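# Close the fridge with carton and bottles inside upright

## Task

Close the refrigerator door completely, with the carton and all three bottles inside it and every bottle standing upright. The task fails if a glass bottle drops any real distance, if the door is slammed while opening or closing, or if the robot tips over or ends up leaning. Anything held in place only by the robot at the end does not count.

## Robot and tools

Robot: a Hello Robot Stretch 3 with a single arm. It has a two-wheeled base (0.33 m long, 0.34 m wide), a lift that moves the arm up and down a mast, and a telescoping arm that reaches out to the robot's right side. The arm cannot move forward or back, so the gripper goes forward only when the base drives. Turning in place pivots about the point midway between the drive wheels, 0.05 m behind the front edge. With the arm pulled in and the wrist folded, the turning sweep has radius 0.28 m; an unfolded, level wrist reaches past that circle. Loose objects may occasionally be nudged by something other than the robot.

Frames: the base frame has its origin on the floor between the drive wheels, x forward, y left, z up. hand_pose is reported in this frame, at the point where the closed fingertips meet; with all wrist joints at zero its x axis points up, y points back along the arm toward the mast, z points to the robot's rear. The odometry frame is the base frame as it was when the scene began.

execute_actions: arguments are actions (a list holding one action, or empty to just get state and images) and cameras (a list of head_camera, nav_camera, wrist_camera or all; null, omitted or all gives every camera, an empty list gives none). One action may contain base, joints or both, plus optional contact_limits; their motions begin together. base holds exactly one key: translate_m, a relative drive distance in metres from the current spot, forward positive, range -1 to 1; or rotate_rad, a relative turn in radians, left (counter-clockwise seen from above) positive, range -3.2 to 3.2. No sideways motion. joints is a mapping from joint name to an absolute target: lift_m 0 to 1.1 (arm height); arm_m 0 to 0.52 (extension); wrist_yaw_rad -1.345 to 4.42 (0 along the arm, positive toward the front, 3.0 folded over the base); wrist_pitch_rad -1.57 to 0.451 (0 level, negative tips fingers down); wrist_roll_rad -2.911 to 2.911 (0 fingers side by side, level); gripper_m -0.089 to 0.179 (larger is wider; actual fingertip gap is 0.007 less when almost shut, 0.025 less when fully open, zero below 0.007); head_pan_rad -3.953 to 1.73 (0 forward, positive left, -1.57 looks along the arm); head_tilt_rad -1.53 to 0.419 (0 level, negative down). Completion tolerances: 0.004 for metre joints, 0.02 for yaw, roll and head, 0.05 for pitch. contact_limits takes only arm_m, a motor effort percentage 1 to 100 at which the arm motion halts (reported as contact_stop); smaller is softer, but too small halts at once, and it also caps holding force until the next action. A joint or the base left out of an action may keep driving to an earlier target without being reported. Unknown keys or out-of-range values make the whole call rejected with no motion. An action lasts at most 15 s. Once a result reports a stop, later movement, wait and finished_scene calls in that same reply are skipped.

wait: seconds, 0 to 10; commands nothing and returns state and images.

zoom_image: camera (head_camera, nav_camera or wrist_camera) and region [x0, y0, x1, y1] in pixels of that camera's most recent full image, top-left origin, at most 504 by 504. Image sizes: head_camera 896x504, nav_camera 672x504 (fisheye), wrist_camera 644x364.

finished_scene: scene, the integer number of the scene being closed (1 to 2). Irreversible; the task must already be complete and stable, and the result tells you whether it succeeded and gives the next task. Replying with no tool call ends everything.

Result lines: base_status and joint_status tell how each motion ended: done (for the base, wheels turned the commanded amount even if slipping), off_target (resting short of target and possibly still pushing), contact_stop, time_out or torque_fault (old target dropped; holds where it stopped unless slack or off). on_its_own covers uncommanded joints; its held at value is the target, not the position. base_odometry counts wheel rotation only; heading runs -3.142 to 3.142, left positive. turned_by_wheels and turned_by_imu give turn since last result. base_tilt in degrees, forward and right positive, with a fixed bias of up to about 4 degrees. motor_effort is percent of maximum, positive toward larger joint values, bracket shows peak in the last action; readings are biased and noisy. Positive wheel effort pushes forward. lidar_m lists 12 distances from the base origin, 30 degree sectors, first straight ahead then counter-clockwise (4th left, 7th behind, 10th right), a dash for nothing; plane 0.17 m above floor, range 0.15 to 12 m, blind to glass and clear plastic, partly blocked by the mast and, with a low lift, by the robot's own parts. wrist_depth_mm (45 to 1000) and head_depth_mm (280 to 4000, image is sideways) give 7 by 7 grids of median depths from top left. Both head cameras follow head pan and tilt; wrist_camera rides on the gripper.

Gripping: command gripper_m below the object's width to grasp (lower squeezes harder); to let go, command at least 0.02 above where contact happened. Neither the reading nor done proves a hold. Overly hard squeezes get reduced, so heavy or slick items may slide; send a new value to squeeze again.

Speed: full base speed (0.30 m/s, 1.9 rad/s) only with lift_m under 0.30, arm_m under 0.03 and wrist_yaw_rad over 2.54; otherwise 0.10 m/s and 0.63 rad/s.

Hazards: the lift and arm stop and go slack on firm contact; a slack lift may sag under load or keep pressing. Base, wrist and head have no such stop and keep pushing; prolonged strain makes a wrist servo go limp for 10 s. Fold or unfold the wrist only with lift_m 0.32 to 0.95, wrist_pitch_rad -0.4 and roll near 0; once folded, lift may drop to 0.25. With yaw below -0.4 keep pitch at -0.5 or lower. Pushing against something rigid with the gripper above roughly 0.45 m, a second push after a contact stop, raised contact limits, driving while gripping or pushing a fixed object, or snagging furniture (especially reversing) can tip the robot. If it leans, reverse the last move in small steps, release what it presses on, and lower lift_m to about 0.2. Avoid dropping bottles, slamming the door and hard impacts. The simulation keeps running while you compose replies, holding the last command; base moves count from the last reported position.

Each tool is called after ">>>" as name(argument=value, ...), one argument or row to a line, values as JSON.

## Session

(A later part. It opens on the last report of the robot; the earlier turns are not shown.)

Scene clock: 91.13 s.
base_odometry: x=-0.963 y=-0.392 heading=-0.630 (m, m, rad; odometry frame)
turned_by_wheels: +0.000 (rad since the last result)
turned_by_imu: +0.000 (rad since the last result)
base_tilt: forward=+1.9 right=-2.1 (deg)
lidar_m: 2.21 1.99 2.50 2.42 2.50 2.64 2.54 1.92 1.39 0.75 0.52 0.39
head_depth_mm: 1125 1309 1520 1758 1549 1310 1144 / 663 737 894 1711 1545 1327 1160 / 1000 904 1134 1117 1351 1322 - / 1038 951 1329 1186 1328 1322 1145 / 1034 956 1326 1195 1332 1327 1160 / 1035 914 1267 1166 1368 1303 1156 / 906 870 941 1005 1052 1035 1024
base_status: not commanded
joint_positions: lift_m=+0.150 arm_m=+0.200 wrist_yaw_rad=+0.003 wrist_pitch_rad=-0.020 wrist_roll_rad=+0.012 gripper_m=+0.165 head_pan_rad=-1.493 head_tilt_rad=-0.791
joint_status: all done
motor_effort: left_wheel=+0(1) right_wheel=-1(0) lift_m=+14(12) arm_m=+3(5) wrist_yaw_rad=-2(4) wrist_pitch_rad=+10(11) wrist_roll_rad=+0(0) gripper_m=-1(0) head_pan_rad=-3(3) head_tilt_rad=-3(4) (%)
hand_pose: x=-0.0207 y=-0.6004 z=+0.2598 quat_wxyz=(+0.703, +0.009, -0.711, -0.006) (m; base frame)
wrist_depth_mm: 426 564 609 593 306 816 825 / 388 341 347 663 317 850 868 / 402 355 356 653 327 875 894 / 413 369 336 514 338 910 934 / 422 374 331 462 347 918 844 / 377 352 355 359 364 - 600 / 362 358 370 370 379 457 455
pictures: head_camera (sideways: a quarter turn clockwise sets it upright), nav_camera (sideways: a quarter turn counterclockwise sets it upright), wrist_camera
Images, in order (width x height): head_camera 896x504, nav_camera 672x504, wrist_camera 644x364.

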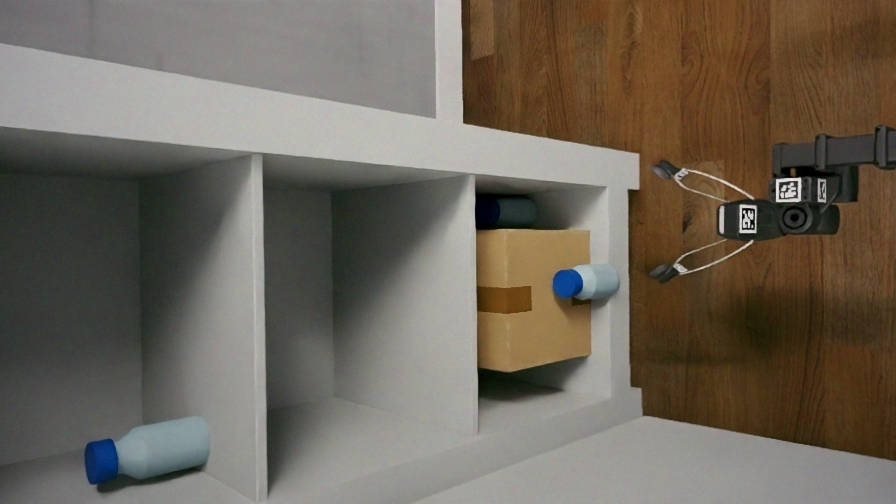

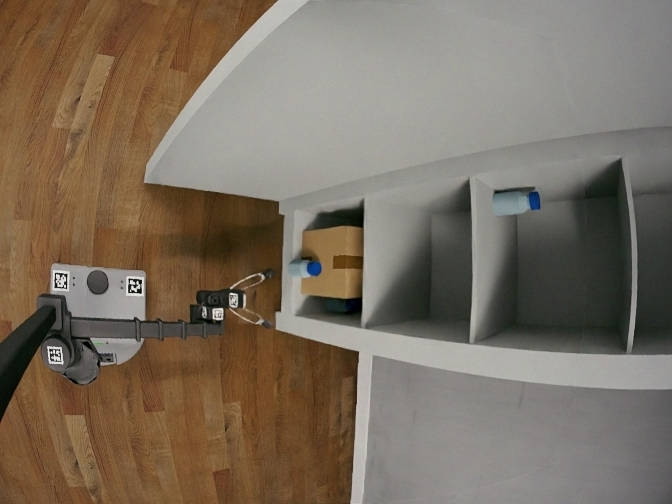

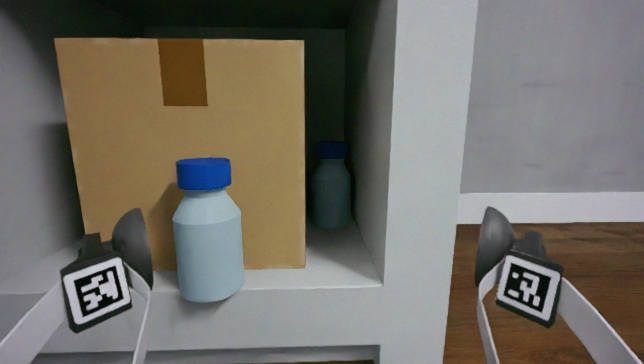

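>>> execute_actions(
  actions=[
    {"base":{"translate_m":0.112},"joints":{"lift_m":0.09,"arm_m":0.27,"gripper_m":0.13}},
  ],
  cameras=["wrist_camera"],
)

>>> execute_actions(
  actions=[
    {"joints":{"arm_m":0.46}},
  ],
)

Scene clock: 97.60 s.
base_odometry: x=-0.872 y=-0.458 heading=-0.630 (m, m, rad; odometry frame)
turned_by_wheels: +0.000 (rad since the last result)
turned_by_imu: -0.001 (rad since the last result)
base_tilt: forward=+1.8 right=-2.1 (deg)
lidar_m: 2.10 1.89 2.51 2.40 2.50 2.75 2.64 1.92 0.81 0.75 0.36 0.29
head_depth_mm: 694 752 853 1721 1550 1309 1153 / 999 899 1069 1088 1350 1325 1151 / 1034 944 1317 1184 1363 1348 1135 / 1026 951 1314 1193 1289 1356 1153 / 1035 909 1304 1198 1375 1327 1156 / 859 844 918 1001 1084 1058 1034 / 669 718 738 729 718 707 698
base_status: done
joint_positions: lift_m=+0.090 arm_m=+0.270 wrist_yaw_rad=+0.002 wrist_pitch_rad=-0.020 wrist_roll_rad=+0.012 gripper_m=+0.130 head_pan_rad=-1.493 head_tilt_rad=-0.791
joint_status: all done
motor_effort: left_wheel=+0(4) right_wheel=+0(4) lift_m=+14(13) arm_m=+3(5) wrist_yaw_rad=-2(3) wrist_pitch_rad=+10(10) wrist_roll_rad=+0(0) gripper_m=+0(84) head_pan_rad=-3(3) head_tilt_rad=-3(3) (%)
hand_pose: x=-0.0209 y=-0.6704 z=+0.1998 quat_wxyz=(+0.703, +0.008, -0.711, -0.007) (m; base frame)
wrist_depth_mm: 310 274 269 275 277 313 244 / 310 281 281 283 292 309 253 / 308 293 288 244 304 311 262 / 309 367 300 242 312 313 271 / 302 349 307 245 317 291 281 / 271 - 275 281 284 - 298 / 278 281 286 294 295 300 355
pictures: wrist_camera
Images, in order (width x height): wrist_camera 644x364.

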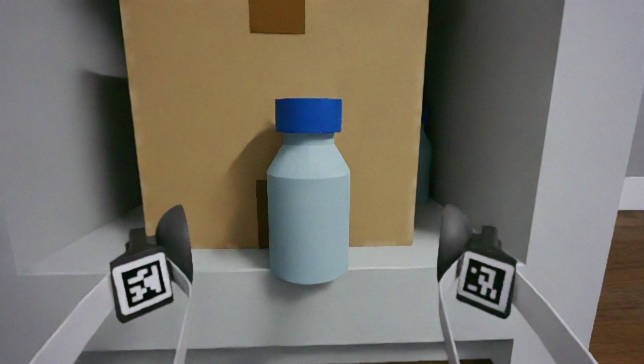

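Scene clock: 99.87 s.
base_odometry: x=-0.872 y=-0.458 heading=-0.630 (m, m, rad; odometry frame)
turned_by_wheels: +0.000 (rad since the last result)
turned_by_imu: -0.002 (rad since the last result)
base_tilt: forward=+1.6 right=-2.2 (deg)
lidar_m: 2.10 1.89 2.51 2.40 2.50 2.76 2.65 1.93 0.80 0.75 0.36 0.29
head_depth_mm: 688 754 855 1732 1542 1308 1154 / 1007 895 1051 1081 1354 1321 1153 / 1040 947 1312 1183 1364 1295 1156 / 1039 952 1316 1195 1276 1299 1157 / 1038 911 1310 1204 1373 1322 1166 / 869 856 915 1012 1083 1058 1035 / 668 722 748 730 720 708 702
base_status: not commanded
joint_positions: lift_m=+0.090 arm_m=+0.407 wrist_yaw_rad=+0.006 wrist_pitch_rad=-0.022 wrist_roll_rad=+0.012 gripper_m=+0.130 head_pan_rad=-1.493 head_tilt_rad=-0.791
joint_status: arm_m contact_stop (moved +0.138 of +0.190)
on_its_own: arm_m is slack since a contact_stop, until your next command for it (your +0.460 is given up)
motor_effort: left_wheel=-1(5) right_wheel=+3(7) lift_m=+14(14) arm_m=+1(29) wrist_yaw_rad=-5(5) wrist_pitch_rad=+11(15) wrist_roll_rad=+0(0) gripper_m=-2(5) head_pan_rad=-3(3) head_tilt_rad=-3(4) (%)
hand_pose: x=-0.0199 y=-0.8079 z=+0.1994 quat_wxyz=(+0.703, +0.010, -0.711, -0.006) (m; base frame)
wrist_depth_mm: 146 147 149 151 153 155 211 / 149 152 153 103 158 161 210 / 156 158 157 102 163 167 210 / 161 163 163 110 170 259 211 / 167 168 115 106 174 273 210 / 173 - 115 105 181 - 210 / - 182 122 109 185 187 190
pictures: head_camera (sideways: a quarter turn clockwise sets it upright), nav_camera (sideways: a quarter turn counterclockwise sets it upright), wrist_camera
Images, in order (width x height): head_camera 896x504, nav_camera 672x504, wrist_camera 644x364.

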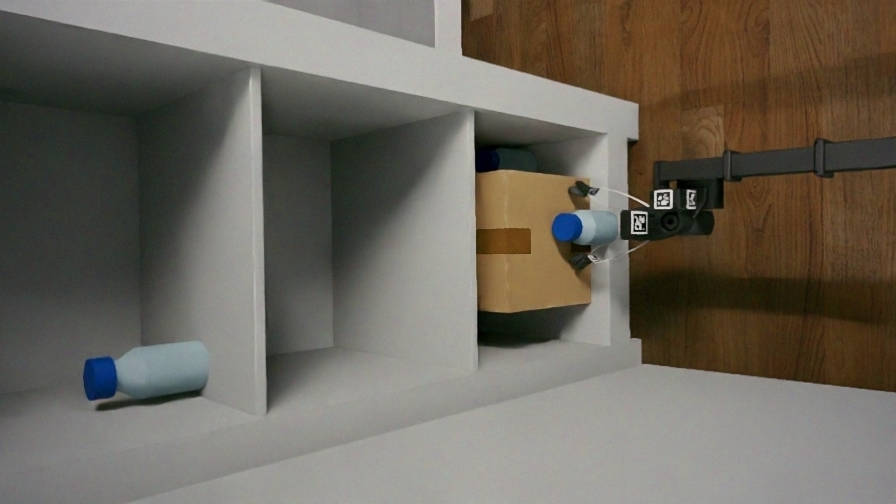

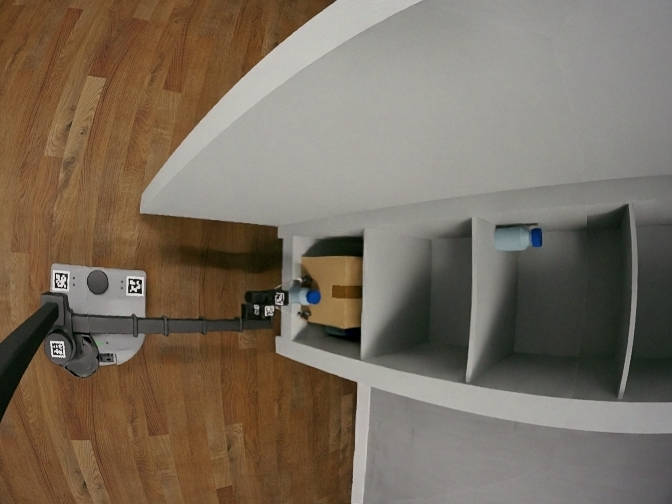

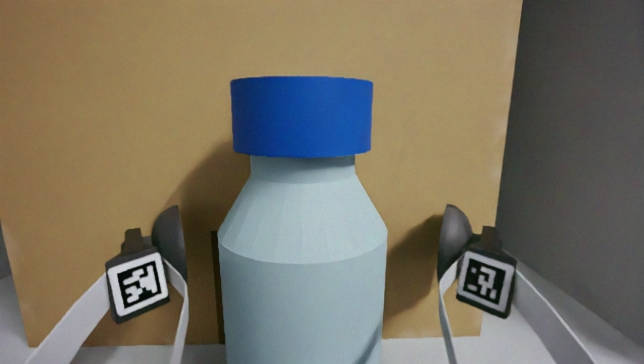

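>>> execute_actions(
  actions=[
    {"joints":{"arm_m":0.383,"lift_m":0.08}},
  ],
  cameras=[],
)

>>> execute_actions(
  actions=[
    {"joints":{"gripper_m":0.0}},
  ],
  cameras=[],
)

>>> execute_actions(
  actions=[
    {"joints":{"lift_m":0.11}},
  ],
  cameras=["wrist_camera"],
)

>>> execute_actions(
  actions=[
    {"joints":{"lift_m":0.52,"arm_m":0.28}},
  ],
)

Scene clock: 106.33 s.
base_odometry: x=-0.872 y=-0.458 heading=-0.630 (m, m, rad; odometry frame)
turned_by_wheels: +0.000 (rad since the last result)
turned_by_imu: +0.000 (rad since the last result)
base_tilt: forward=+1.9 right=-2.1 (deg)
lidar_m: 2.10 1.89 2.51 2.40 2.50 2.76 2.65 1.93 0.81 0.75 0.36 0.29
head_depth_mm: 688 751 855 1714 1563 1323 1152 / 995 897 1058 1085 1356 1322 1151 / 1033 945 1318 1185 1346 1347 1150 / 1038 955 1320 1190 1300 1314 1165 / 1036 910 1307 1196 1376 1335 1161 / 868 852 919 1015 1086 1066 1039 / 671 722 745 733 718 709 700
base_status: not commanded
joint_positions: lift_m=+0.080 arm_m=+0.383 wrist_yaw_rad=+0.003 wrist_pitch_rad=-0.017 wrist_roll_rad=+0.012 gripper_m=+0.130 head_pan_rad=-1.493 head_tilt_rad=-0.791
joint_status: all done
motor_effort: left_wheel=-1(2) right_wheel=+1(2) lift_m=+14(15) arm_m=-3(3) wrist_yaw_rad=-2(4) wrist_pitch_rad=+9(11) wrist_roll_rad=+0(1) gripper_m=+1(0) head_pan_rad=-3(3) head_tilt_rad=-4(4) (%)
hand_pose: x=-0.0207 y=-0.7841 z=+0.1907 quat_wxyz=(+0.703, +0.007, -0.711, -0.005) (m; base frame)
wrist_depth_mm: 166 169 171 172 175 270 210 / 172 175 175 124 180 272 209 / 178 179 180 132 188 268 210 / 184 185 187 130 195 288 212 / 190 191 193 126 201 288 211 / 199 - 171 131 207 - 205 / - 178 163 137 177 178 178
pictures: none
No camera images: the call's "cameras" was empty. Leave "cameras" out to get every camera's image.

Scene clock: 108.13 s.
base_odometry: x=-0.872 y=-0.458 heading=-0.630 (m, m, rad; odometry frame)
turned_by_wheels: +0.000 (rad since the last result)
turned_by_imu: +0.000 (rad since the last result)
base_tilt: forward=+1.9 right=-2.1 (deg)
lidar_m: 2.11 1.89 2.51 2.40 2.50 2.77 2.65 1.93 0.81 0.75 0.36 0.29
head_depth_mm: 686 751 857 1725 1546 1320 1157 / 1004 897 1060 1082 1352 1319 1149 / 1037 943 1313 1190 1359 1355 1158 / 1032 952 1319 1199 1295 1313 1157 / 1031 907 1312 1187 1374 1329 1159 / 868 854 917 1012 1082 1051 1027 / 668 720 743 733 720 708 702
base_status: not commanded
joint_positions: lift_m=+0.080 arm_m=+0.383 wrist_yaw_rad=+0.010 wrist_pitch_rad=-0.017 wrist_roll_rad=+0.013 gripper_m=+0.001 head_pan_rad=-1.493 head_tilt_rad=-0.791
joint_status: all done
motor_effort: left_wheel=+3(3) right_wheel=-4(5) lift_m=+14(14) arm_m=-3(3) wrist_yaw_rad=-9(8) wrist_pitch_rad=+9(9) wrist_roll_rad=+0(0) gripper_m=-27(100) head_pan_rad=-3(3) head_tilt_rad=-3(3) (%)
hand_pose: x=-0.0188 y=-0.7840 z=+0.1906 quat_wxyz=(+0.703, +0.010, -0.711, -0.003) (m; base frame)
wrist_depth_mm: 168 169 171 172 175 259 213 / 173 175 175 119 180 275 211 / 178 180 181 128 187 275 210 / 186 185 187 127 194 276 213 / 193 193 136 124 199 283 213 / 201 200 138 128 206 231 208 / 176 177 169 134 173 177 178
pictures: none
No camera images: the call's "cameras" was empty. Leave "cameras" out to get every camera's image.

Scene clock: 109.20 s.
base_odometry: x=-0.872 y=-0.458 heading=-0.630 (m, m, rad; odometry frame)
turned_by_wheels: +0.000 (rad since the last result)
turned_by_imu: +0.000 (rad since the last result)
base_tilt: forward=+1.8 right=-2.0 (deg)
lidar_m: 2.10 1.90 2.50 2.40 2.50 2.75 2.64 1.93 0.81 0.74 0.36 0.29
head_depth_mm: 689 756 858 1708 1531 1316 1151 / 1003 897 1054 1079 1356 1332 1155 / 1031 942 1322 1186 1349 1301 1157 / 1032 953 1324 1195 1299 1313 1168 / 1030 911 1299 1196 1380 1327 1156 / 865 850 917 1017 1079 1057 1031 / 670 720 744 732 720 709 700
base_status: not commanded
joint_positions: lift_m=+0.109 arm_m=+0.383 wrist_yaw_rad=+0.003 wrist_pitch_rad=-0.062 wrist_roll_rad=+0.012 gripper_m=+0.007 head_pan_rad=-1.493 head_tilt_rad=-0.791
joint_status: all done
on_its_own: gripper_m is held at +0.007, not at your +0.000, by its stall guard, which is still easing; wrist_pitch_rad is at rest, and its effort (+33) is outside its rest range (-20 to +32)
motor_effort: left_wheel=+1(3) right_wheel=-1(4) lift_m=+29(30) arm_m=-3(3) wrist_yaw_rad=-3(8) wrist_pitch_rad=+33(36) wrist_roll_rad=+0(0) gripper_m=-4(27) head_pan_rad=-3(3) head_tilt_rad=-4(4) (%)
hand_pose: x=-0.0208 y=-0.7825 z=+0.2083 quat_wxyz=(+0.703, +0.023, -0.711, -0.021) (m; base frame)
wrist_depth_mm: 164 166 168 170 172 254 209 / 170 172 172 121 179 269 210 / 177 178 181 129 186 271 210 / 184 186 186 127 193 287 211 / 194 195 133 124 201 289 209 / 205 202 138 128 215 255 211 / 199 198 191 133 191 199 192
pictures: wrist_camera
Images, in order (width x height): wrist_camera 644x364.

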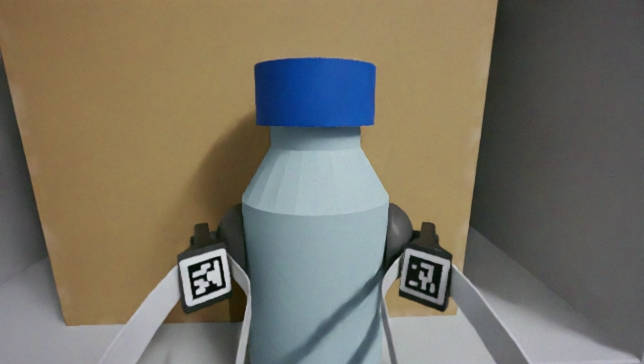

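Scene clock: 113.77 s.
base_odometry: x=-0.872 y=-0.458 heading=-0.630 (m, m, rad; odometry frame)
turned_by_wheels: +0.000 (rad since the last result)
turned_by_imu: +0.000 (rad since the last result)
base_tilt: forward=+1.8 right=-2.1 (deg)
lidar_m: 2.10 1.89 2.51 2.41 2.51 2.76 2.64 1.93 0.81 0.81 0.36 0.29
head_depth_mm: 688 754 856 1721 1541 1312 1151 / 999 901 1058 1086 1288 1346 - / 1040 952 1318 1157 1425 1290 1153 / 1039 952 1319 1156 1346 1319 1157 / 1040 909 1302 1198 1373 1331 1161 / 865 857 914 1010 1072 1059 1035 / 670 721 748 731 719 708 701
base_status: not commanded
joint_positions: lift_m=+0.519 arm_m=+0.280 wrist_yaw_rad=+0.002 wrist_pitch_rad=-0.064 wrist_roll_rad=+0.012 gripper_m=+0.020 head_pan_rad=-1.493 head_tilt_rad=-0.791
joint_status: all done
on_its_own: gripper_m is held at +0.019, not at your +0.000, by its stall guard, which is not easing now; wrist_pitch_rad is at rest, and its effort (+34) is outside its rest range (-20 to +32)
motor_effort: left_wheel=+1(1) right_wheel=+0(1) lift_m=+28(31) arm_m=-3(2) wrist_yaw_rad=-2(3) wrist_pitch_rad=+34(34) wrist_roll_rad=+0(0) gripper_m=-19(23) head_pan_rad=-3(3) head_tilt_rad=-3(3) (%)
hand_pose: x=-0.0209 y=-0.6795 z=+0.6178 quat_wxyz=(+0.703, +0.023, -0.711, -0.022) (m; base frame)
wrist_depth_mm: 312 465 604 611 570 305 232 / 314 457 625 121 507 308 242 / 310 451 653 130 574 311 251 / 313 456 560 127 500 310 263 / 310 392 134 124 383 311 275 / 287 304 138 128 420 300 295 / 315 421 369 133 460 305 810
pictures: head_camera (sideways: a quarter turn clockwise sets it upright), nav_camera (sideways: a quarter turn counterclockwise sets it upright), wrist_camera
Images, in order (width x height): head_camera 896x504, nav_camera 672x504, wrist_camera 644x364.

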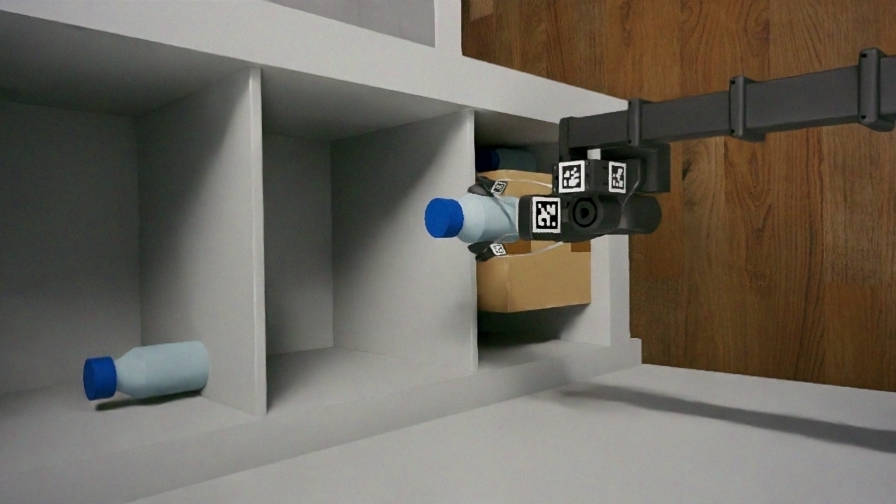

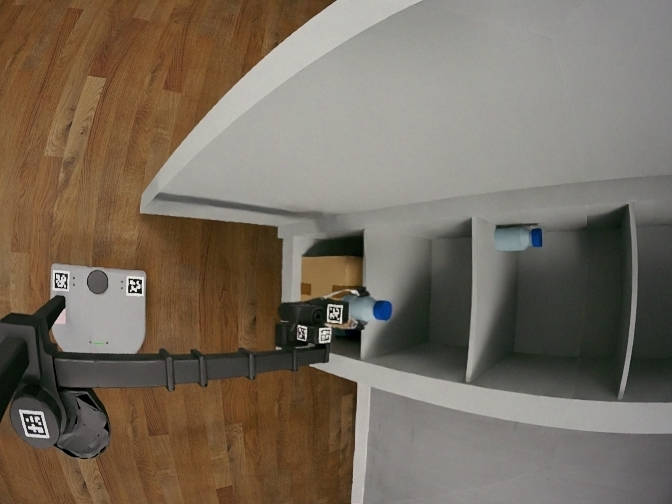

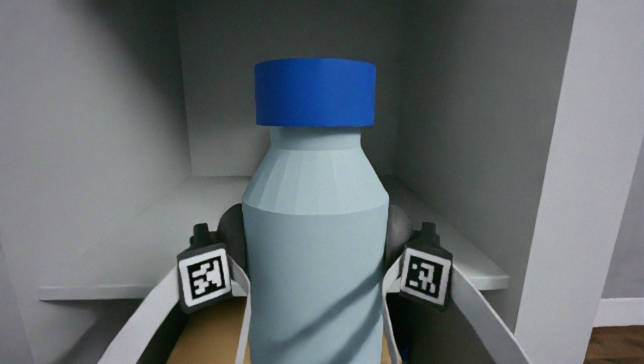

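>>> execute_actions(
  actions=[
    {"joints":{"arm_m":0.5}},
  ],
  cameras=[],
)

>>> execute_actions(
  actions=[
    {"joints":{"lift_m":0.475}},
  ],
  cameras=["wrist_camera"],
)

Scene clock: 122.67 s.
base_odometry: x=-0.872 y=-0.458 heading=-0.630 (m, m, rad; odometry frame)
turned_by_wheels: +0.000 (rad since the last result)
turned_by_imu: +0.000 (rad since the last result)
base_tilt: forward=+1.7 right=-2.0 (deg)
lidar_m: 2.10 1.89 2.51 2.40 2.50 2.76 2.65 1.93 0.80 0.81 0.36 0.29
head_depth_mm: 692 754 859 1724 1552 1314 1142 / 1004 894 1054 1082 1251 1339 - / 1038 942 1314 - 1339 1329 1151 / 1032 950 1310 1190 1331 1313 1157 / 1035 910 1305 1197 1375 1332 1161 / 868 852 911 1011 1085 1058 1034 / 670 720 747 729 721 711 702
base_status: not commanded
joint_positions: lift_m=+0.519 arm_m=+0.500 wrist_yaw_rad=+0.002 wrist_pitch_rad=-0.064 wrist_roll_rad=+0.012 gripper_m=+0.020 head_pan_rad=-1.493 head_tilt_rad=-0.791
joint_status: all done
on_its_own: gripper_m is held at +0.019, not at your +0.000, by its stall guard, which is not easing now; wrist_pitch_rad is at rest, and its effort (+34) is outside its rest range (-20 to +32)
motor_effort: left_wheel=+1(1) right_wheel=-1(1) lift_m=+28(28) arm_m=+3(7) wrist_yaw_rad=-2(3) wrist_pitch_rad=+34(34) wrist_roll_rad=+0(0) gripper_m=-20(20) head_pan_rad=-3(3) head_tilt_rad=-3(3) (%)
hand_pose: x=-0.0210 y=-0.8988 z=+0.6178 quat_wxyz=(+0.703, +0.023, -0.711, -0.022) (m; base frame)
wrist_depth_mm: 321 400 409 415 412 304 207 / 318 418 428 121 436 302 206 / 317 433 437 129 455 305 207 / 315 453 462 127 470 302 206 / 316 390 134 124 382 303 206 / 283 284 139 129 258 273 208 / 223 223 216 134 215 226 206
pictures: none
No camera images: the call's "cameras" was empty. Leave "cameras" out to get every camera's image.

Scene clock: 123.90 s.
base_odometry: x=-0.872 y=-0.458 heading=-0.630 (m, m, rad; odometry frame)
turned_by_wheels: +0.000 (rad since the last result)
turned_by_imu: +0.000 (rad since the last result)
base_tilt: forward=+1.8 right=-2.0 (deg)
lidar_m: 2.10 1.89 2.51 2.40 2.49 2.76 2.64 1.93 0.80 0.82 0.36 0.29
head_depth_mm: 693 755 861 1714 1550 1318 1151 / 999 894 1054 1076 1260 1343 - / 1035 949 1304 1189 1349 1318 1151 / 1037 948 1320 1156 1337 1322 1153 / 1031 910 1306 1202 1363 1333 1157 / 866 855 918 1017 1085 1062 1032 / 670 724 745 732 720 708 701
base_status: not commanded
joint_positions: lift_m=+0.475 arm_m=+0.500 wrist_yaw_rad=+0.002 wrist_pitch_rad=-0.032 wrist_roll_rad=+0.012 gripper_m=+0.020 head_pan_rad=-1.493 head_tilt_rad=-0.791
joint_status: all done
on_its_own: gripper_m is held at +0.019, not at your +0.000, by its stall guard, which is not easing now
motor_effort: left_wheel=+1(1) right_wheel=+0(1) lift_m=+14(28) arm_m=+3(3) wrist_yaw_rad=-1(1) wrist_pitch_rad=+17(34) wrist_roll_rad=+0(1) gripper_m=-18(19) head_pan_rad=-3(3) head_tilt_rad=-3(4) (%)
hand_pose: x=-0.0210 y=-0.9000 z=+0.5817 quat_wxyz=(+0.703, +0.012, -0.711, -0.011) (m; base frame)
wrist_depth_mm: 320 410 415 423 422 300 206 / 319 420 427 120 436 301 206 / 320 437 444 129 453 303 207 / 320 430 456 126 445 303 208 / 297 322 133 123 311 286 209 / 227 228 138 128 206 228 206 / 178 178 170 134 172 177 177
pictures: wrist_camera
Images, in order (width x height): wrist_camera 644x364.

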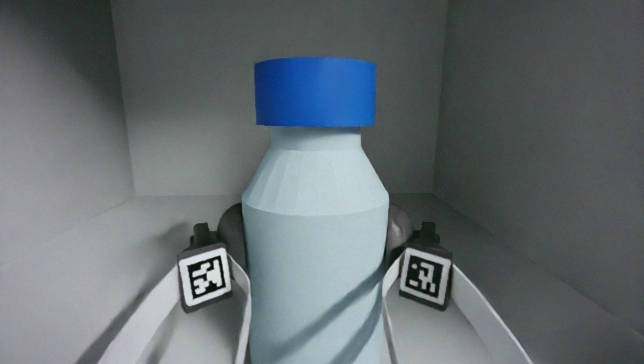

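>>> execute_actions(
  actions=[
    {"joints":{"gripper_m":0.12}},
  ],
  cameras=[],
)

>>> execute_actions(
  actions=[
    {"joints":{"arm_m":0},"base":{"translate_m":0}},
  ],
  cameras=["head_camera"],
)

>>> execute_actions(
  actions=[
    {"joints":{"gripper_m":0,"wrist_pitch_rad":-0.4,"lift_m":0.35},"base":{"translate_m":-0.08}},
  ],
  cameras=[],
)

>>> execute_actions(
  actions=[
    {"joints":{"wrist_yaw_rad":3}},
  ],
  cameras=[],
)

>>> execute_actions(
  actions=[
    {"joints":{"lift_m":0.28},"base":{"rotate_rad":0.6}},
  ],
  cameras=[],
)

>>> execute_actions(
  actions=[
    {"base":{"translate_m":0.6}},
  ],
  cameras=[],
)

>>> execute_actions(
  actions=[
    {"base":{"rotate_rad":-1.3}},
  ],
  cameras=[],
)

>>> execute_actions(
  actions=[
    {"base":{"translate_m":0.28}},
  ],
  cameras=[],
)

>>> execute_actions(
  actions=[
    {"base":{"rotate_rad":0.7},"joints":{"lift_m":0.34,"arm_m":0.05,"wrist_yaw_rad":0,"head_pan_rad":-1.9}},
  ],
  cameras=["nav_camera"],
)

Scene clock: 143.20 s.
base_odometry: x=-0.872 y=-0.458 heading=-0.630 (m, m, rad; odometry frame)
turned_by_wheels: +0.000 (rad since the last result)
turned_by_imu: +0.000 (rad since the last result)
base_tilt: forward=+1.7 right=-1.9 (deg)
lidar_m: 2.11 1.89 2.50 2.41 2.50 2.77 2.65 1.93 0.81 0.82 0.36 0.29
head_depth_mm: 691 755 855 1722 1549 1319 1158 / 998 896 1055 1077 1260 1333 - / 1037 945 1320 1186 1355 1322 1156 / 1039 951 1314 1172 1327 1324 1151 / 1041 912 1305 1195 1365 1324 1159 / 865 856 915 1016 1080 1063 1034 / 670 725 747 731 718 712 699
base_status: not commanded
joint_positions: lift_m=+0.475 arm_m=+0.500 wrist_yaw_rad=+0.002 wrist_pitch_rad=-0.022 wrist_roll_rad=+0.012 gripper_m=+0.120 head_pan_rad=-1.493 head_tilt_rad=-0.791
joint_status: all done
motor_effort: left_wheel=+0(0) right_wheel=+1(0) lift_m=+15(15) arm_m=+3(3) wrist_yaw_rad=-1(2) wrist_pitch_rad=+12(17) wrist_roll_rad=+0(0) gripper_m=-1(79) head_pan_rad=-3(3) head_tilt_rad=-2(4) (%)
hand_pose: x=-0.0210 y=-0.9003 z=+0.5843 quat_wxyz=(+0.703, +0.009, -0.711, -0.008) (m; base frame)
wrist_depth_mm: 320 409 421 425 425 298 207 / 316 425 422 121 444 303 206 / 319 432 451 125 447 304 207 / 317 435 459 129 457 302 206 / 301 363 285 124 314 285 208 / 234 - 222 128 223 251 207 / 189 180 175 134 182 183 182
pictures: none
No camera images: the call's "cameras" was empty. Leave "cameras" out to get every camera's image.

Scene clock: 148.07 s.
base_odometry: x=-0.872 y=-0.458 heading=-0.630 (m, m, rad; odometry frame)
turned_by_wheels: +0.000 (rad since the last result)
turned_by_imu: +0.000 (rad since the last result)
base_tilt: forward=+1.6 right=-2.0 (deg)
lidar_m: 2.10 1.89 2.51 2.40 2.49 2.76 2.64 1.93 0.81 0.82 0.36 0.29
head_depth_mm: 690 754 859 1709 1544 1309 1149 / 998 897 1056 1077 1358 1319 1158 / 1036 945 1315 1192 1369 1339 1175 / 1032 945 1324 1163 1340 1327 1155 / 1033 908 1303 1204 1373 1322 1154 / 867 855 918 1008 1081 1057 1035 / 668 723 745 733 721 707 700
base_status: done
joint_positions: lift_m=+0.475 arm_m=+0.000 wrist_yaw_rad=+0.002 wrist_pitch_rad=-0.021 wrist_roll_rad=+0.012 gripper_m=+0.120 head_pan_rad=-1.493 head_tilt_rad=-0.791
joint_status: all done
motor_effort: left_wheel=+0(0) right_wheel=+0(1) lift_m=+14(14) arm_m=-3(3) wrist_yaw_rad=+0(2) wrist_pitch_rad=+11(11) wrist_roll_rad=+0(0) gripper_m=+1(1) head_pan_rad=-3(3) head_tilt_rad=-4(4) (%)
hand_pose: x=-0.0211 y=-0.4010 z=+0.5846 quat_wxyz=(+0.703, +0.008, -0.711, -0.007) (m; base frame)
wrist_depth_mm: 360 481 807 852 575 - - / 360 493 882 907 588 - - / 360 500 881 900 572 - - / 354 514 696 632 567 - - / 358 487 736 666 679 - - / 357 - 605 618 659 - - / 334 537 641 637 666 919 896
pictures: head_camera (sideways: a quarter turn clockwise sets it upright)
Images, in order (width x height): head_camera 896x504.

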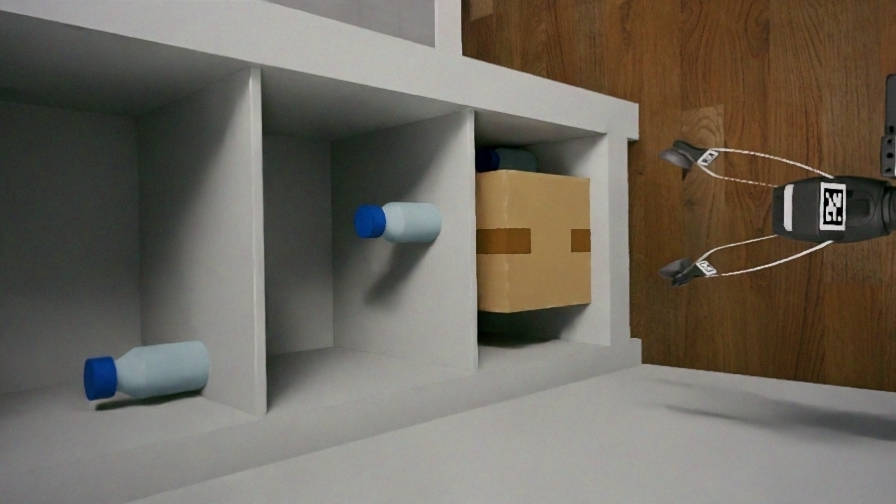

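Scene clock: 150.10 s.
base_odometry: x=-0.937 y=-0.411 heading=-0.630 (m, m, rad; odometry frame)
turned_by_wheels: +0.000 (rad since the last result)
turned_by_imu: +0.000 (rad since the last result)
base_tilt: forward=+1.8 right=-2.0 (deg)
lidar_m: 2.18 1.96 2.51 2.40 2.50 2.67 2.57 1.93 1.39 0.79 0.48 0.36
head_depth_mm: 661 1279 1514 1773 1543 1332 1153 / 675 759 864 1076 1510 1317 1157 / 1017 942 1287 1160 1375 1327 1175 / 1039 954 1315 1118 1347 1330 1169 / 1032 953 1341 1201 1343 1325 1164 / 1035 907 1275 1144 1304 1298 1161 / 872 854 876 967 962 948 934
base_status: done
joint_positions: lift_m=+0.350 arm_m=+0.000 wrist_yaw_rad=+0.002 wrist_pitch_rad=-0.415 wrist_roll_rad=+0.012 gripper_m=+0.000 head_pan_rad=-1.493 head_tilt_rad=-0.791
joint_status: all done
motor_effort: left_wheel=+0(5) right_wheel=+0(3) lift_m=+14(15) arm_m=-3(3) wrist_yaw_rad=-2(2) wrist_pitch_rad=+8(10) wrist_roll_rad=+0(0) gripper_m=-2(81) head_pan_rad=-3(3) head_tilt_rad=-4(3) (%)
hand_pose: x=-0.0212 y=-0.3700 z=+0.3637 quat_wxyz=(+0.688, +0.146, -0.696, -0.146) (m; base frame)
wrist_depth_mm: 441 551 508 671 492 - - / 452 561 563 566 535 - - / 452 595 604 642 589 - - / 442 606 622 646 752 825 810 / 442 636 672 - 672 673 663 / 443 563 548 525 567 563 561 / 453 483 486 482 484 493 494
pictures: none
No camera images: the call's "cameras" was empty. Leave "cameras" out to get every camera's image.

Scene clock: 152.60 s.
base_odometry: x=-0.937 y=-0.411 heading=-0.630 (m, m, rad; odometry frame)
turned_by_wheels: +0.000 (rad since the last result)
turned_by_imu: +0.000 (rad since the last result)
base_tilt: forward=+1.8 right=-2.0 (deg)
lidar_m: 2.18 1.96 2.51 2.41 2.50 2.68 2.57 1.93 1.39 0.79 0.48 0.36
head_depth_mm: 665 1286 1522 1755 1546 1320 1150 / 676 759 868 1085 1506 1315 1152 / 1021 948 1272 1155 1370 1312 1151 / 1030 953 1316 1120 1324 1334 1148 / 1033 950 1338 1199 1349 1335 1161 / 1032 903 1269 1145 1307 1301 1163 / 869 857 876 963 960 948 933
base_status: not commanded
joint_positions: lift_m=+0.350 arm_m=+0.000 wrist_yaw_rad=+2.997 wrist_pitch_rad=-0.415 wrist_roll_rad=+0.012 gripper_m=+0.000 head_pan_rad=-1.493 head_tilt_rad=-0.791
joint_status: all done
motor_effort: left_wheel=+0(0) right_wheel=+1(0) lift_m=+14(14) arm_m=-3(3) wrist_yaw_rad=+2(3) wrist_pitch_rad=+8(8) wrist_roll_rad=+0(0) gripper_m=-2(3) head_pan_rad=-3(3) head_tilt_rad=-3(3) (%)
hand_pose: x=+0.0112 y=+0.0772 z=+0.3637 quat_wxyz=(+0.196, +0.705, +0.094, +0.675) (m; base frame)
wrist_depth_mm: - - - - - - - / - - - - - - - / - - - - - - - / 786 791 806 814 829 821 808 / 661 653 665 - 669 676 664 / 558 559 - 529 557 563 567 / 480 495 - 484 474 492 492
pictures: none
No camera images: the call's "cameras" was empty. Leave "cameras" out to get every camera's image.

Scene clock: 154.37 s.
base_odometry: x=-0.937 y=-0.411 heading=-0.030 (m, m, rad; odometry frame)
turned_by_wheels: +0.600 (rad since the last result)
turned_by_imu: +0.586 (rad since the last result)
base_tilt: forward=+1.8 right=-2.0 (deg)
lidar_m: 1.96 2.46 2.41 2.55 2.63 2.57 1.80 0.79 0.79 0.44 0.36 2.18
head_depth_mm: 752 857 1258 1151 1187 1280 1147 / 682 786 929 1119 1359 1321 1157 / 571 661 787 980 1250 1329 1153 / 483 549 630 747 914 1172 1158 / 421 467 525 605 707 857 1076 / 370 406 451 507 578 674 954 / 332 361 395 437 495 666 1153
base_status: done
joint_positions: lift_m=+0.280 arm_m=+0.000 wrist_yaw_rad=+2.997 wrist_pitch_rad=-0.415 wrist_roll_rad=+0.012 gripper_m=+0.000 head_pan_rad=-1.493 head_tilt_rad=-0.791
joint_status: all done
motor_effort: left_wheel=-1(7) right_wheel=+1(4) lift_m=+14(15) arm_m=-3(3) wrist_yaw_rad=+1(2) wrist_pitch_rad=+8(8) wrist_roll_rad=+0(0) gripper_m=-2(2) head_pan_rad=-3(2) head_tilt_rad=-4(4) (%)
hand_pose: x=+0.0111 y=+0.0771 z=+0.2936 quat_wxyz=(+0.196, +0.705, +0.095, +0.675) (m; base frame)
wrist_depth_mm: - - - - - - - / - - - - - - - / 896 - 879 926 908 916 941 / 693 695 695 705 691 697 713 / 562 555 570 - 573 565 571 / 486 486 - - 482 481 477 / - - - - 417 418 412
pictures: none
No camera images: the call's "cameras" was empty. Leave "cameras" out to get every camera's image.

Scene clock: 158.07 s.
base_odometry: x=-0.337 y=-0.429 heading=-0.030 (m, m, rad; odometry frame)
turned_by_wheels: +0.000 (rad since the last result)
turned_by_imu: -0.002 (rad since the last result)
base_tilt: forward=+1.8 right=-2.0 (deg)
lidar_m: 1.36 2.13 2.08 2.21 3.13 3.06 2.24 0.48 0.53 1.74 1.72 1.68
head_depth_mm: 1464 1628 1820 1869 1546 1315 1150 / 1542 1731 1974 1875 1551 1316 1157 / 1622 1861 2138 1881 1559 1329 1155 / 1737 1987 2219 1893 1554 1315 1149 / 1870 2134 2325 1895 1552 1331 1155 / 1991 2202 2335 1899 1574 1336 1153 / 1843 2001 2157 1891 1578 1356 1155
base_status: done
joint_positions: lift_m=+0.280 arm_m=+0.000 wrist_yaw_rad=+2.998 wrist_pitch_rad=-0.416 wrist_roll_rad=+0.012 gripper_m=+0.000 head_pan_rad=-1.493 head_tilt_rad=-0.791
joint_status: not commanded
motor_effort: left_wheel=-1(7) right_wheel=+1(7) lift_m=+14(14) arm_m=-3(3) wrist_yaw_rad=+1(2) wrist_pitch_rad=+8(8) wrist_roll_rad=+0(1) gripper_m=-2(3) head_pan_rad=-3(3) head_tilt_rad=-3(4) (%)
hand_pose: x=+0.0110 y=+0.0771 z=+0.2936 quat_wxyz=(+0.196, +0.705, +0.095, +0.675) (m; base frame)
wrist_depth_mm: - - - - - - - / - - - - - - - / 870 - 910 915 933 906 904 / 690 697 707 704 695 706 704 / 555 564 577 - 578 580 574 / 470 495 - - 483 482 480 / - - - - 416 410 418
pictures: none
No camera images: the call's "cameras" was empty. Leave "cameras" out to get every camera's image.

Scene clock: 160.10 s.
base_odometry: x=-0.337 y=-0.429 heading=-1.330 (m, m, rad; odometry frame)
turned_by_wheels: -1.300 (rad since the last result)
turned_by_imu: -1.266 (rad since the last result)
base_tilt: forward=+1.7 right=-2.1 (deg)
lidar_m: 1.87 1.68 1.37 2.04 2.08 2.08 2.55 3.05 2.97 1.27 0.49 1.66
head_depth_mm: 2526 2887 2374 1866 1540 1321 1157 / 2287 2625 2358 1877 1558 1328 1150 / 2076 2365 2374 1867 1561 1326 1153 / 1870 2165 2332 1877 1558 1327 1150 / 1713 1320 1539 1723 1564 1339 1152 / 1138 1353 1489 1586 769 938 1162 / 1292 1481 515 566 795 1307 1162
base_status: done
joint_positions: lift_m=+0.280 arm_m=+0.000 wrist_yaw_rad=+2.998 wrist_pitch_rad=-0.416 wrist_roll_rad=+0.012 gripper_m=+0.000 head_pan_rad=-1.493 head_tilt_rad=-0.791
joint_status: not commanded
motor_effort: left_wheel=+1(10) right_wheel=-1(6) lift_m=+14(14) arm_m=-3(3) wrist_yaw_rad=+1(1) wrist_pitch_rad=+8(8) wrist_roll_rad=+0(0) gripper_m=-2(1) head_pan_rad=-3(3) head_tilt_rad=-4(4) (%)
hand_pose: x=+0.0110 y=+0.0771 z=+0.2936 quat_wxyz=(+0.196, +0.705, +0.095, +0.675) (m; base frame)
wrist_depth_mm: - - - - - - - / - - - - - - - / 893 - 912 902 922 907 970 / 685 687 688 694 698 701 710 / 568 566 569 - 568 571 581 / 478 493 - - 480 480 491 / - - - - 422 419 417
pictures: none
No camera images: the call's "cameras" was empty. Leave "cameras" out to get every camera's image.

Scene clock: 162.87 s.
base_odometry: x=-0.270 y=-0.700 heading=-1.330 (m, m, rad; odometry frame)
turned_by_wheels: +0.000 (rad since the last result)
turned_by_imu: -0.001 (rad since the last result)
base_tilt: forward=+1.7 right=-2.0 (deg)
lidar_m: 1.64 1.47 1.48 1.28 2.26 2.27 2.77 3.26 2.64 0.43 0.72 1.48
head_depth_mm: 2247 2693 2378 1877 1552 1312 1139 / 352 410 507 1765 1559 1318 1147 / 368 412 476 560 693 966 1138 / 407 431 506 624 814 1080 1152 / 464 538 643 799 1049 1303 1154 / 531 630 781 1024 1491 1318 1154 / 622 767 1089 1617 1563 1338 1160
base_status: done
joint_positions: lift_m=+0.280 arm_m=+0.000 wrist_yaw_rad=+2.998 wrist_pitch_rad=-0.416 wrist_roll_rad=+0.012 gripper_m=+0.000 head_pan_rad=-1.493 head_tilt_rad=-0.791
joint_status: not commanded
motor_effort: left_wheel=+1(9) right_wheel=-1(5) lift_m=+14(14) arm_m=-3(3) wrist_yaw_rad=+1(1) wrist_pitch_rad=+8(8) wrist_roll_rad=+0(0) gripper_m=-2(2) head_pan_rad=-3(3) head_tilt_rad=-3(4) (%)
hand_pose: x=+0.0109 y=+0.0771 z=+0.2936 quat_wxyz=(+0.196, +0.704, +0.095, +0.675) (m; base frame)
wrist_depth_mm: - - - - - - - / - - - - - - - / 903 - 928 887 931 921 943 / 692 691 701 703 694 708 726 / 569 571 567 - 578 573 580 / 476 488 - - 481 485 481 / - - - - 416 415 419
pictures: none
No camera images: the call's "cameras" was empty. Leave "cameras" out to get every camera's image.

Scene clock: 165.37 s.
base_odometry: x=-0.270 y=-0.700 heading=-0.630 (m, m, rad; odometry frame)
turned_by_wheels: +0.700 (rad since the last result)
turned_by_imu: +0.684 (rad since the last result)
base_tilt: forward=+1.7 right=-2.1 (deg)
lidar_m: 1.47 1.29 2.05 2.26 2.35 3.17 3.26 0.43 0.45 1.25 1.52 1.54
head_depth_mm: 413 392 470 536 629 1262 1155 / 478 522 573 613 732 875 1105 / 561 626 709 815 961 1163 1174 / 685 786 916 1116 1397 1328 1196 / 981 1177 1467 1781 1554 1332 1179 / 1259 1443 1649 1833 1564 1334 1160 / 1234 1386 1564 1786 1576 1320 1167
base_status: done
joint_positions: lift_m=+0.340 arm_m=+0.050 wrist_yaw_rad=+0.003 wrist_pitch_rad=-0.416 wrist_roll_rad=+0.012 gripper_m=+0.000 head_pan_rad=-1.893 head_tilt_rad=-0.791
joint_status: all done
motor_effort: left_wheel=-1(7) right_wheel=+1(6) lift_m=+26(27) arm_m=+3(4) wrist_yaw_rad=-3(2) wrist_pitch_rad=+8(8) wrist_roll_rad=+0(1) gripper_m=-3(2) head_pan_rad=-3(23) head_tilt_rad=-3(3) (%)
hand_pose: x=-0.0208 y=-0.4194 z=+0.3528 quat_wxyz=(+0.688, +0.146, -0.696, -0.146) (m; base frame)
wrist_depth_mm: - - - - 925 451 314 / - - - - 882 458 311 / - - - - 933 460 314 / 760 788 803 799 780 453 316 / 644 638 647 - 646 461 320 / 537 543 536 512 545 468 321 / 471 470 473 475 475 456 320
pictures: nav_camera (sideways: a quarter turn counterclockwise sets it upright)
Images, in order (width x height): nav_camera 672x504.

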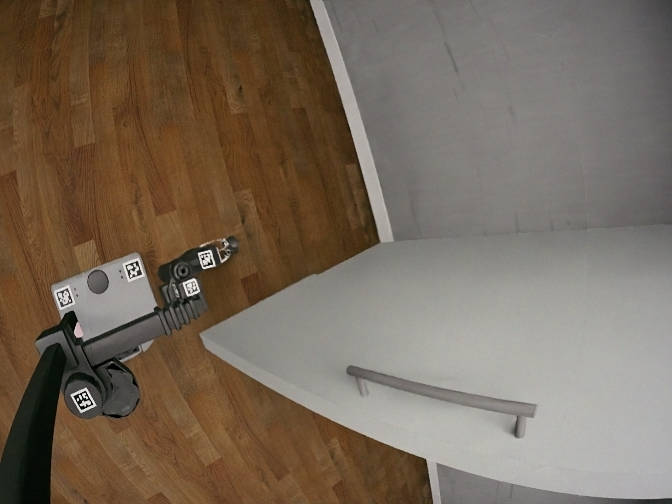

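>>> execute_actions(
  actions=[
    {"base":{"translate_m":-0.55},"joints":{"wrist_pitch_rad":0,"arm_m":0.12,"lift_m":0.28}},
  ],
  cameras=["nav_camera"],
)

>>> execute_actions(
  actions=[
    {"base":{"translate_m":-0.15},"joints":{"arm_m":0.26}},
  ],
  cameras=["nav_camera"],
)

>>> execute_actions(
  actions=[
    {"base":{"translate_m":-0.08},"joints":{"arm_m":0.37}},
  ],
  cameras=[],
)

>>> execute_actions(
  actions=[
    {"joints":{"arm_m":0.43}},
  ],
  cameras=[],
)

>>> execute_actions(
  actions=[
    {"joints":{"arm_m":0.5},"contact_limits":{"arm_m":20}},
  ],
  cameras=["nav_camera"],
)

>>> execute_actions(
  actions=[
    {"joints":{"arm_m":0.4}},
  ],
  cameras=[],
)

Scene clock: 179.77 s.
base_odometry: x=-0.715 y=-0.376 heading=-0.630 (m, m, rad; odometry frame)
turned_by_wheels: +0.000 (rad since the last result)
turned_by_imu: +0.002 (rad since the last result)
base_tilt: forward=+1.7 right=-2.0 (deg)
lidar_m: 2.02 1.74 2.35 2.25 2.34 2.84 2.73 2.14 0.49 0.52 0.88 2.07
head_depth_mm: 1599 1854 2180 1869 1537 1311 1154 / 1530 1750 2061 1888 1538 1315 1149 / 1454 1668 1957 1882 1562 1319 1164 / 409 466 544 648 811 1081 - / 414 448 533 656 855 1146 1140 / 437 506 595 726 926 1248 1157 / 458 530 629 779 1025 1308 1155
base_status: done
joint_positions: lift_m=+0.280 arm_m=+0.120 wrist_yaw_rad=+0.003 wrist_pitch_rad=-0.022 wrist_roll_rad=+0.012 gripper_m=+0.000 head_pan_rad=-1.893 head_tilt_rad=-0.791
joint_status: all done
motor_effort: left_wheel=-1(6) right_wheel=+1(18) lift_m=+14(21) arm_m=+3(4) wrist_yaw_rad=-2(21) wrist_pitch_rad=+11(11) wrist_roll_rad=+0(0) gripper_m=-2(2) head_pan_rad=-3(4) head_tilt_rad=-3(3) (%)
hand_pose: x=-0.0208 y=-0.5203 z=+0.3894 quat_wxyz=(+0.703, +0.009, -0.711, -0.007) (m; base frame)
wrist_depth_mm: - 424 287 220 177 149 127 / - 452 300 227 182 151 130 / - - 314 235 187 155 132 / - - 332 242 191 158 135 / - - 357 - 197 162 137 / 806 767 407 263 197 166 140 / 629 603 364 267 217 171 143
pictures: nav_camera (sideways: a quarter turn counterclockwise sets it upright)
Images, in order (width x height): nav_camera 672x504.

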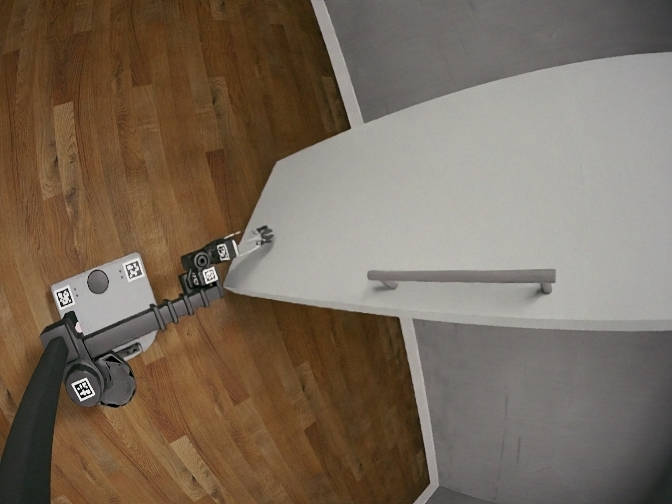

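Scene clock: 182.50 s.
base_odometry: x=-0.836 y=-0.288 heading=-0.630 (m, m, rad; odometry frame)
turned_by_wheels: +0.000 (rad since the last result)
turned_by_imu: +0.001 (rad since the last result)
base_tilt: forward=+1.7 right=-2.0 (deg)
lidar_m: 2.17 1.88 2.34 2.25 2.35 2.69 2.58 2.14 1.55 0.86 0.89 2.08
head_depth_mm: 1602 1844 2152 1890 1546 1320 1148 / 1520 1748 2111 1866 1552 1319 1145 / 1453 1671 1945 1879 1553 1331 1161 / 1403 1586 1855 1892 1551 1361 1129 / 1326 1458 1036 1199 1440 1411 1159 / 719 823 937 1098 1302 1335 1161 / 705 788 893 1039 1238 1336 1162
base_status: done
joint_positions: lift_m=+0.280 arm_m=+0.260 wrist_yaw_rad=+0.002 wrist_pitch_rad=-0.022 wrist_roll_rad=+0.012 gripper_m=+0.000 head_pan_rad=-1.893 head_tilt_rad=-0.791
joint_status: all done
motor_effort: left_wheel=-1(5) right_wheel=+1(8) lift_m=+14(15) arm_m=+3(13) wrist_yaw_rad=-1(14) wrist_pitch_rad=+11(14) wrist_roll_rad=+0(0) gripper_m=-1(3) head_pan_rad=-3(3) head_tilt_rad=-2(3) (%)
hand_pose: x=-0.0209 y=-0.6603 z=+0.3895 quat_wxyz=(+0.703, +0.009, -0.711, -0.007) (m; base frame)
wrist_depth_mm: 314 315 322 324 332 337 934 / 326 328 330 335 342 945 937 / 335 337 345 348 349 977 - / 349 351 355 358 362 - - / 356 370 368 - 379 - - / 374 380 386 389 395 813 826 / 393 392 402 406 406 638 631
pictures: nav_camera (sideways: a quarter turn counterclockwise sets it upright)
Images, in order (width x height): nav_camera 672x504.

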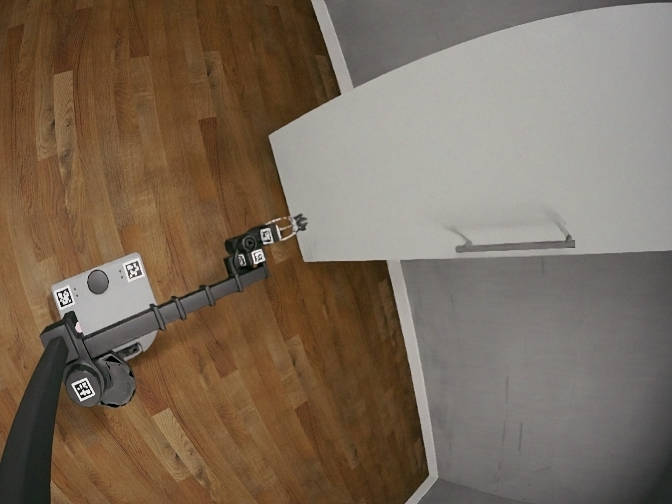

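Scene clock: 184.57 s.
base_odometry: x=-0.901 y=-0.241 heading=-0.630 (m, m, rad; odometry frame)
turned_by_wheels: +0.000 (rad since the last result)
turned_by_imu: +0.000 (rad since the last result)
base_tilt: forward=+1.8 right=-2.0 (deg)
lidar_m: 2.25 1.95 2.34 2.27 2.35 2.60 2.50 2.14 1.55 0.86 0.89 2.08
head_depth_mm: 1595 1858 2156 1854 1541 1322 1144 / 1543 1781 2081 1860 1543 1320 1155 / 1467 1673 1944 1877 1561 1326 1164 / 1403 1589 1853 1886 1551 1358 1134 / 1348 1522 1746 1885 1519 1276 1163 / 1271 871 946 1100 1297 1338 1160 / 695 786 896 1038 1241 1332 1165
base_status: done
joint_positions: lift_m=+0.280 arm_m=+0.370 wrist_yaw_rad=+0.002 wrist_pitch_rad=-0.021 wrist_roll_rad=+0.012 gripper_m=+0.000 head_pan_rad=-1.893 head_tilt_rad=-0.791
joint_status: all done
motor_effort: left_wheel=-1(6) right_wheel=+1(3) lift_m=+14(14) arm_m=+3(6) wrist_yaw_rad=-3(2) wrist_pitch_rad=+11(11) wrist_roll_rad=+0(1) gripper_m=-2(2) head_pan_rad=-3(3) head_tilt_rad=-3(3) (%)
hand_pose: x=-0.0210 y=-0.7703 z=+0.3896 quat_wxyz=(+0.703, +0.008, -0.711, -0.007) (m; base frame)
wrist_depth_mm: 218 222 224 226 230 800 832 / 227 229 230 233 239 834 851 / 234 237 240 240 246 842 867 / 242 242 249 251 253 913 913 / 252 255 257 - 263 930 922 / 259 263 264 273 274 828 823 / 271 274 279 280 285 638 636
pictures: none
No camera images: the call's "cameras" was empty. Leave "cameras" out to get every camera's image.

Scene clock: 186.17 s.
base_odometry: x=-0.901 y=-0.241 heading=-0.630 (m, m, rad; odometry frame)
turned_by_wheels: +0.000 (rad since the last result)
turned_by_imu: +0.000 (rad since the last result)
base_tilt: forward=+1.8 right=-2.0 (deg)
lidar_m: 2.25 1.95 2.34 2.26 2.34 2.61 2.50 2.15 1.55 0.86 0.89 2.07
head_depth_mm: 1608 1851 2182 1860 1539 1320 1155 / 1537 1782 2091 1870 1546 1321 1153 / 1459 1674 1974 1867 1552 1325 1162 / 1396 1589 1846 1875 1567 1364 1158 / 1341 1522 1745 1875 1515 1296 1160 / 1270 872 952 1104 1288 1324 1157 / 696 786 899 1038 1228 1332 1155
base_status: not commanded
joint_positions: lift_m=+0.280 arm_m=+0.430 wrist_yaw_rad=+0.002 wrist_pitch_rad=-0.021 wrist_roll_rad=+0.012 gripper_m=+0.000 head_pan_rad=-1.893 head_tilt_rad=-0.791
joint_status: all done
motor_effort: left_wheel=-1(1) right_wheel=+1(1) lift_m=+14(14) arm_m=+3(3) wrist_yaw_rad=-1(1) wrist_pitch_rad=+11(11) wrist_roll_rad=+0(0) gripper_m=-3(2) head_pan_rad=-3(3) head_tilt_rad=-4(3) (%)
hand_pose: x=-0.0210 y=-0.8303 z=+0.3896 quat_wxyz=(+0.703, +0.008, -0.711, -0.007) (m; base frame)
wrist_depth_mm: 167 168 170 172 174 176 773 / 172 173 175 177 179 183 804 / 178 179 181 183 187 189 832 / 183 185 187 189 193 197 847 / 190 192 194 - 198 206 897 / 197 199 201 206 207 739 824 / 205 207 212 212 216 590 625
pictures: none
No camera images: the call's "cameras" was empty. Leave "cameras" out to get every camera's image.

Scene clock: 187.50 s.
base_odometry: x=-0.901 y=-0.241 heading=-0.630 (m, m, rad; odometry frame)
turned_by_wheels: +0.000 (rad since the last result)
turned_by_imu: +0.000 (rad since the last result)
base_tilt: forward=+1.9 right=-2.0 (deg)
lidar_m: 2.25 1.96 2.33 2.26 2.34 2.61 2.50 2.14 1.55 0.86 0.89 2.07
head_depth_mm: 1606 1841 2170 1874 1541 1321 1151 / 1531 1760 2069 1869 1543 1323 1153 / 1456 1666 1966 1876 1543 1322 1166 / 1396 1582 1851 1890 1556 1355 1155 / 1351 1528 1743 1883 1530 1301 1156 / 1276 869 949 1098 1285 1329 1156 / 695 789 899 1034 1239 1330 1163
base_status: not commanded
joint_positions: lift_m=+0.280 arm_m=+0.444 wrist_yaw_rad=+0.001 wrist_pitch_rad=-0.022 wrist_roll_rad=+0.012 gripper_m=+0.000 head_pan_rad=-1.893 head_tilt_rad=-0.791
joint_status: arm_m contact_stop (moved +0.014 of +0.070)
on_its_own: arm_m is slack since a contact_stop, until your next command for it (your +0.500 is given up)
motor_effort: left_wheel=+0(4) right_wheel=+0(5) lift_m=+14(14) arm_m=+0(21) wrist_yaw_rad=-1(2) wrist_pitch_rad=+11(16) wrist_roll_rad=-1(0) gripper_m=-2(4) head_pan_rad=-3(3) head_tilt_rad=-3(3) (%)
contact_limits: arm_m 20 (drawing in: default 20, maximum 33; extending or still: default 28, maximum 45)
hand_pose: x=-0.0212 y=-0.8447 z=+0.3893 quat_wxyz=(+0.703, +0.008, -0.711, -0.008) (m; base frame)
wrist_depth_mm: 154 155 157 159 160 163 742 / 159 160 162 165 166 168 782 / 164 166 168 170 173 174 785 / 169 171 174 176 178 180 850 / 175 177 179 - 184 188 849 / 183 184 187 191 193 197 829 / 190 192 194 197 200 206 638
pictures: nav_camera (sideways: a quarter turn counterclockwise sets it upright)
Images, in order (width x height): nav_camera 672x504.

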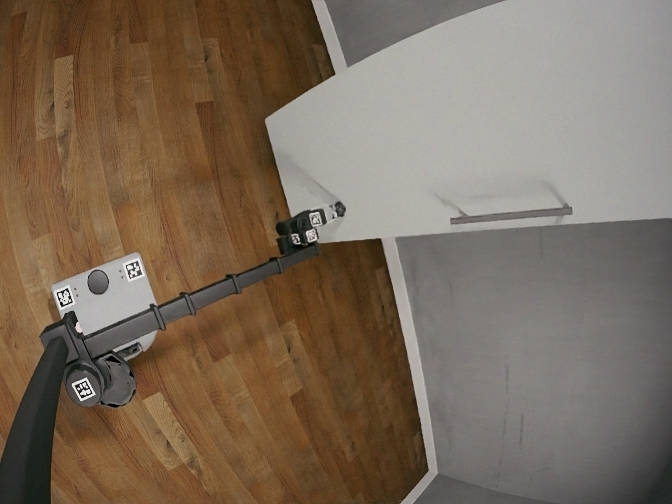

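not run: a stop came earlier in this reply.

>>> execute_actions(
  actions=[
    {"joints":{"arm_m":0.41}},
  ],
  cameras=[],
)

>>> finished_scene(
  scene=1,
)

Scene clock: 191.43 s.
base_odometry: x=-0.901 y=-0.241 heading=-0.630 (m, m, rad; odometry frame)
turned_by_wheels: +0.000 (rad since the last result)
turned_by_imu: +0.000 (rad since the last result)
base_tilt: forward=+1.8 right=-2.0 (deg)
lidar_m: 2.25 1.95 2.35 2.26 2.35 2.60 2.50 2.14 1.55 0.86 0.89 2.08
head_depth_mm: 1612 1870 2167 1859 1541 1316 1150 / 1525 1756 2066 1867 1545 1316 1149 / 1476 1673 1955 1888 1543 1319 1164 / 1398 1606 1848 1898 1549 1348 1147 / 1345 1521 1732 1887 1553 1304 1164 / 1273 870 949 1096 1290 1321 1163 / 697 791 894 1038 1231 1326 1161
base_status: not commanded
joint_positions: lift_m=+0.280 arm_m=+0.410 wrist_yaw_rad=+0.001 wrist_pitch_rad=-0.022 wrist_roll_rad=+0.012 gripper_m=+0.000 head_pan_rad=-1.893 head_tilt_rad=-0.791
joint_status: all done
motor_effort: left_wheel=+0(0) right_wheel=+0(0) lift_m=+14(14) arm_m=-3(2) wrist_yaw_rad=-2(1) wrist_pitch_rad=+11(11) wrist_roll_rad=+0(0) gripper_m=-2(3) head_pan_rad=-3(3) head_tilt_rad=-4(4) (%)
hand_pose: x=-0.0212 y=-0.8109 z=+0.3895 quat_wxyz=(+0.703, +0.008, -0.711, -0.008) (m; base frame)
wrist_depth_mm: 183 185 188 189 192 196 763 / 190 191 194 195 197 203 802 / 195 198 201 202 206 849 834 / 202 206 208 211 214 870 858 / 209 212 214 - 221 906 898 / 217 220 221 231 230 778 807 / 225 228 232 235 239 605 640
pictures: none
No camera images: the call's "cameras" was empty. Leave "cameras" out to get every camera's image.

The scene is finished: the task was done.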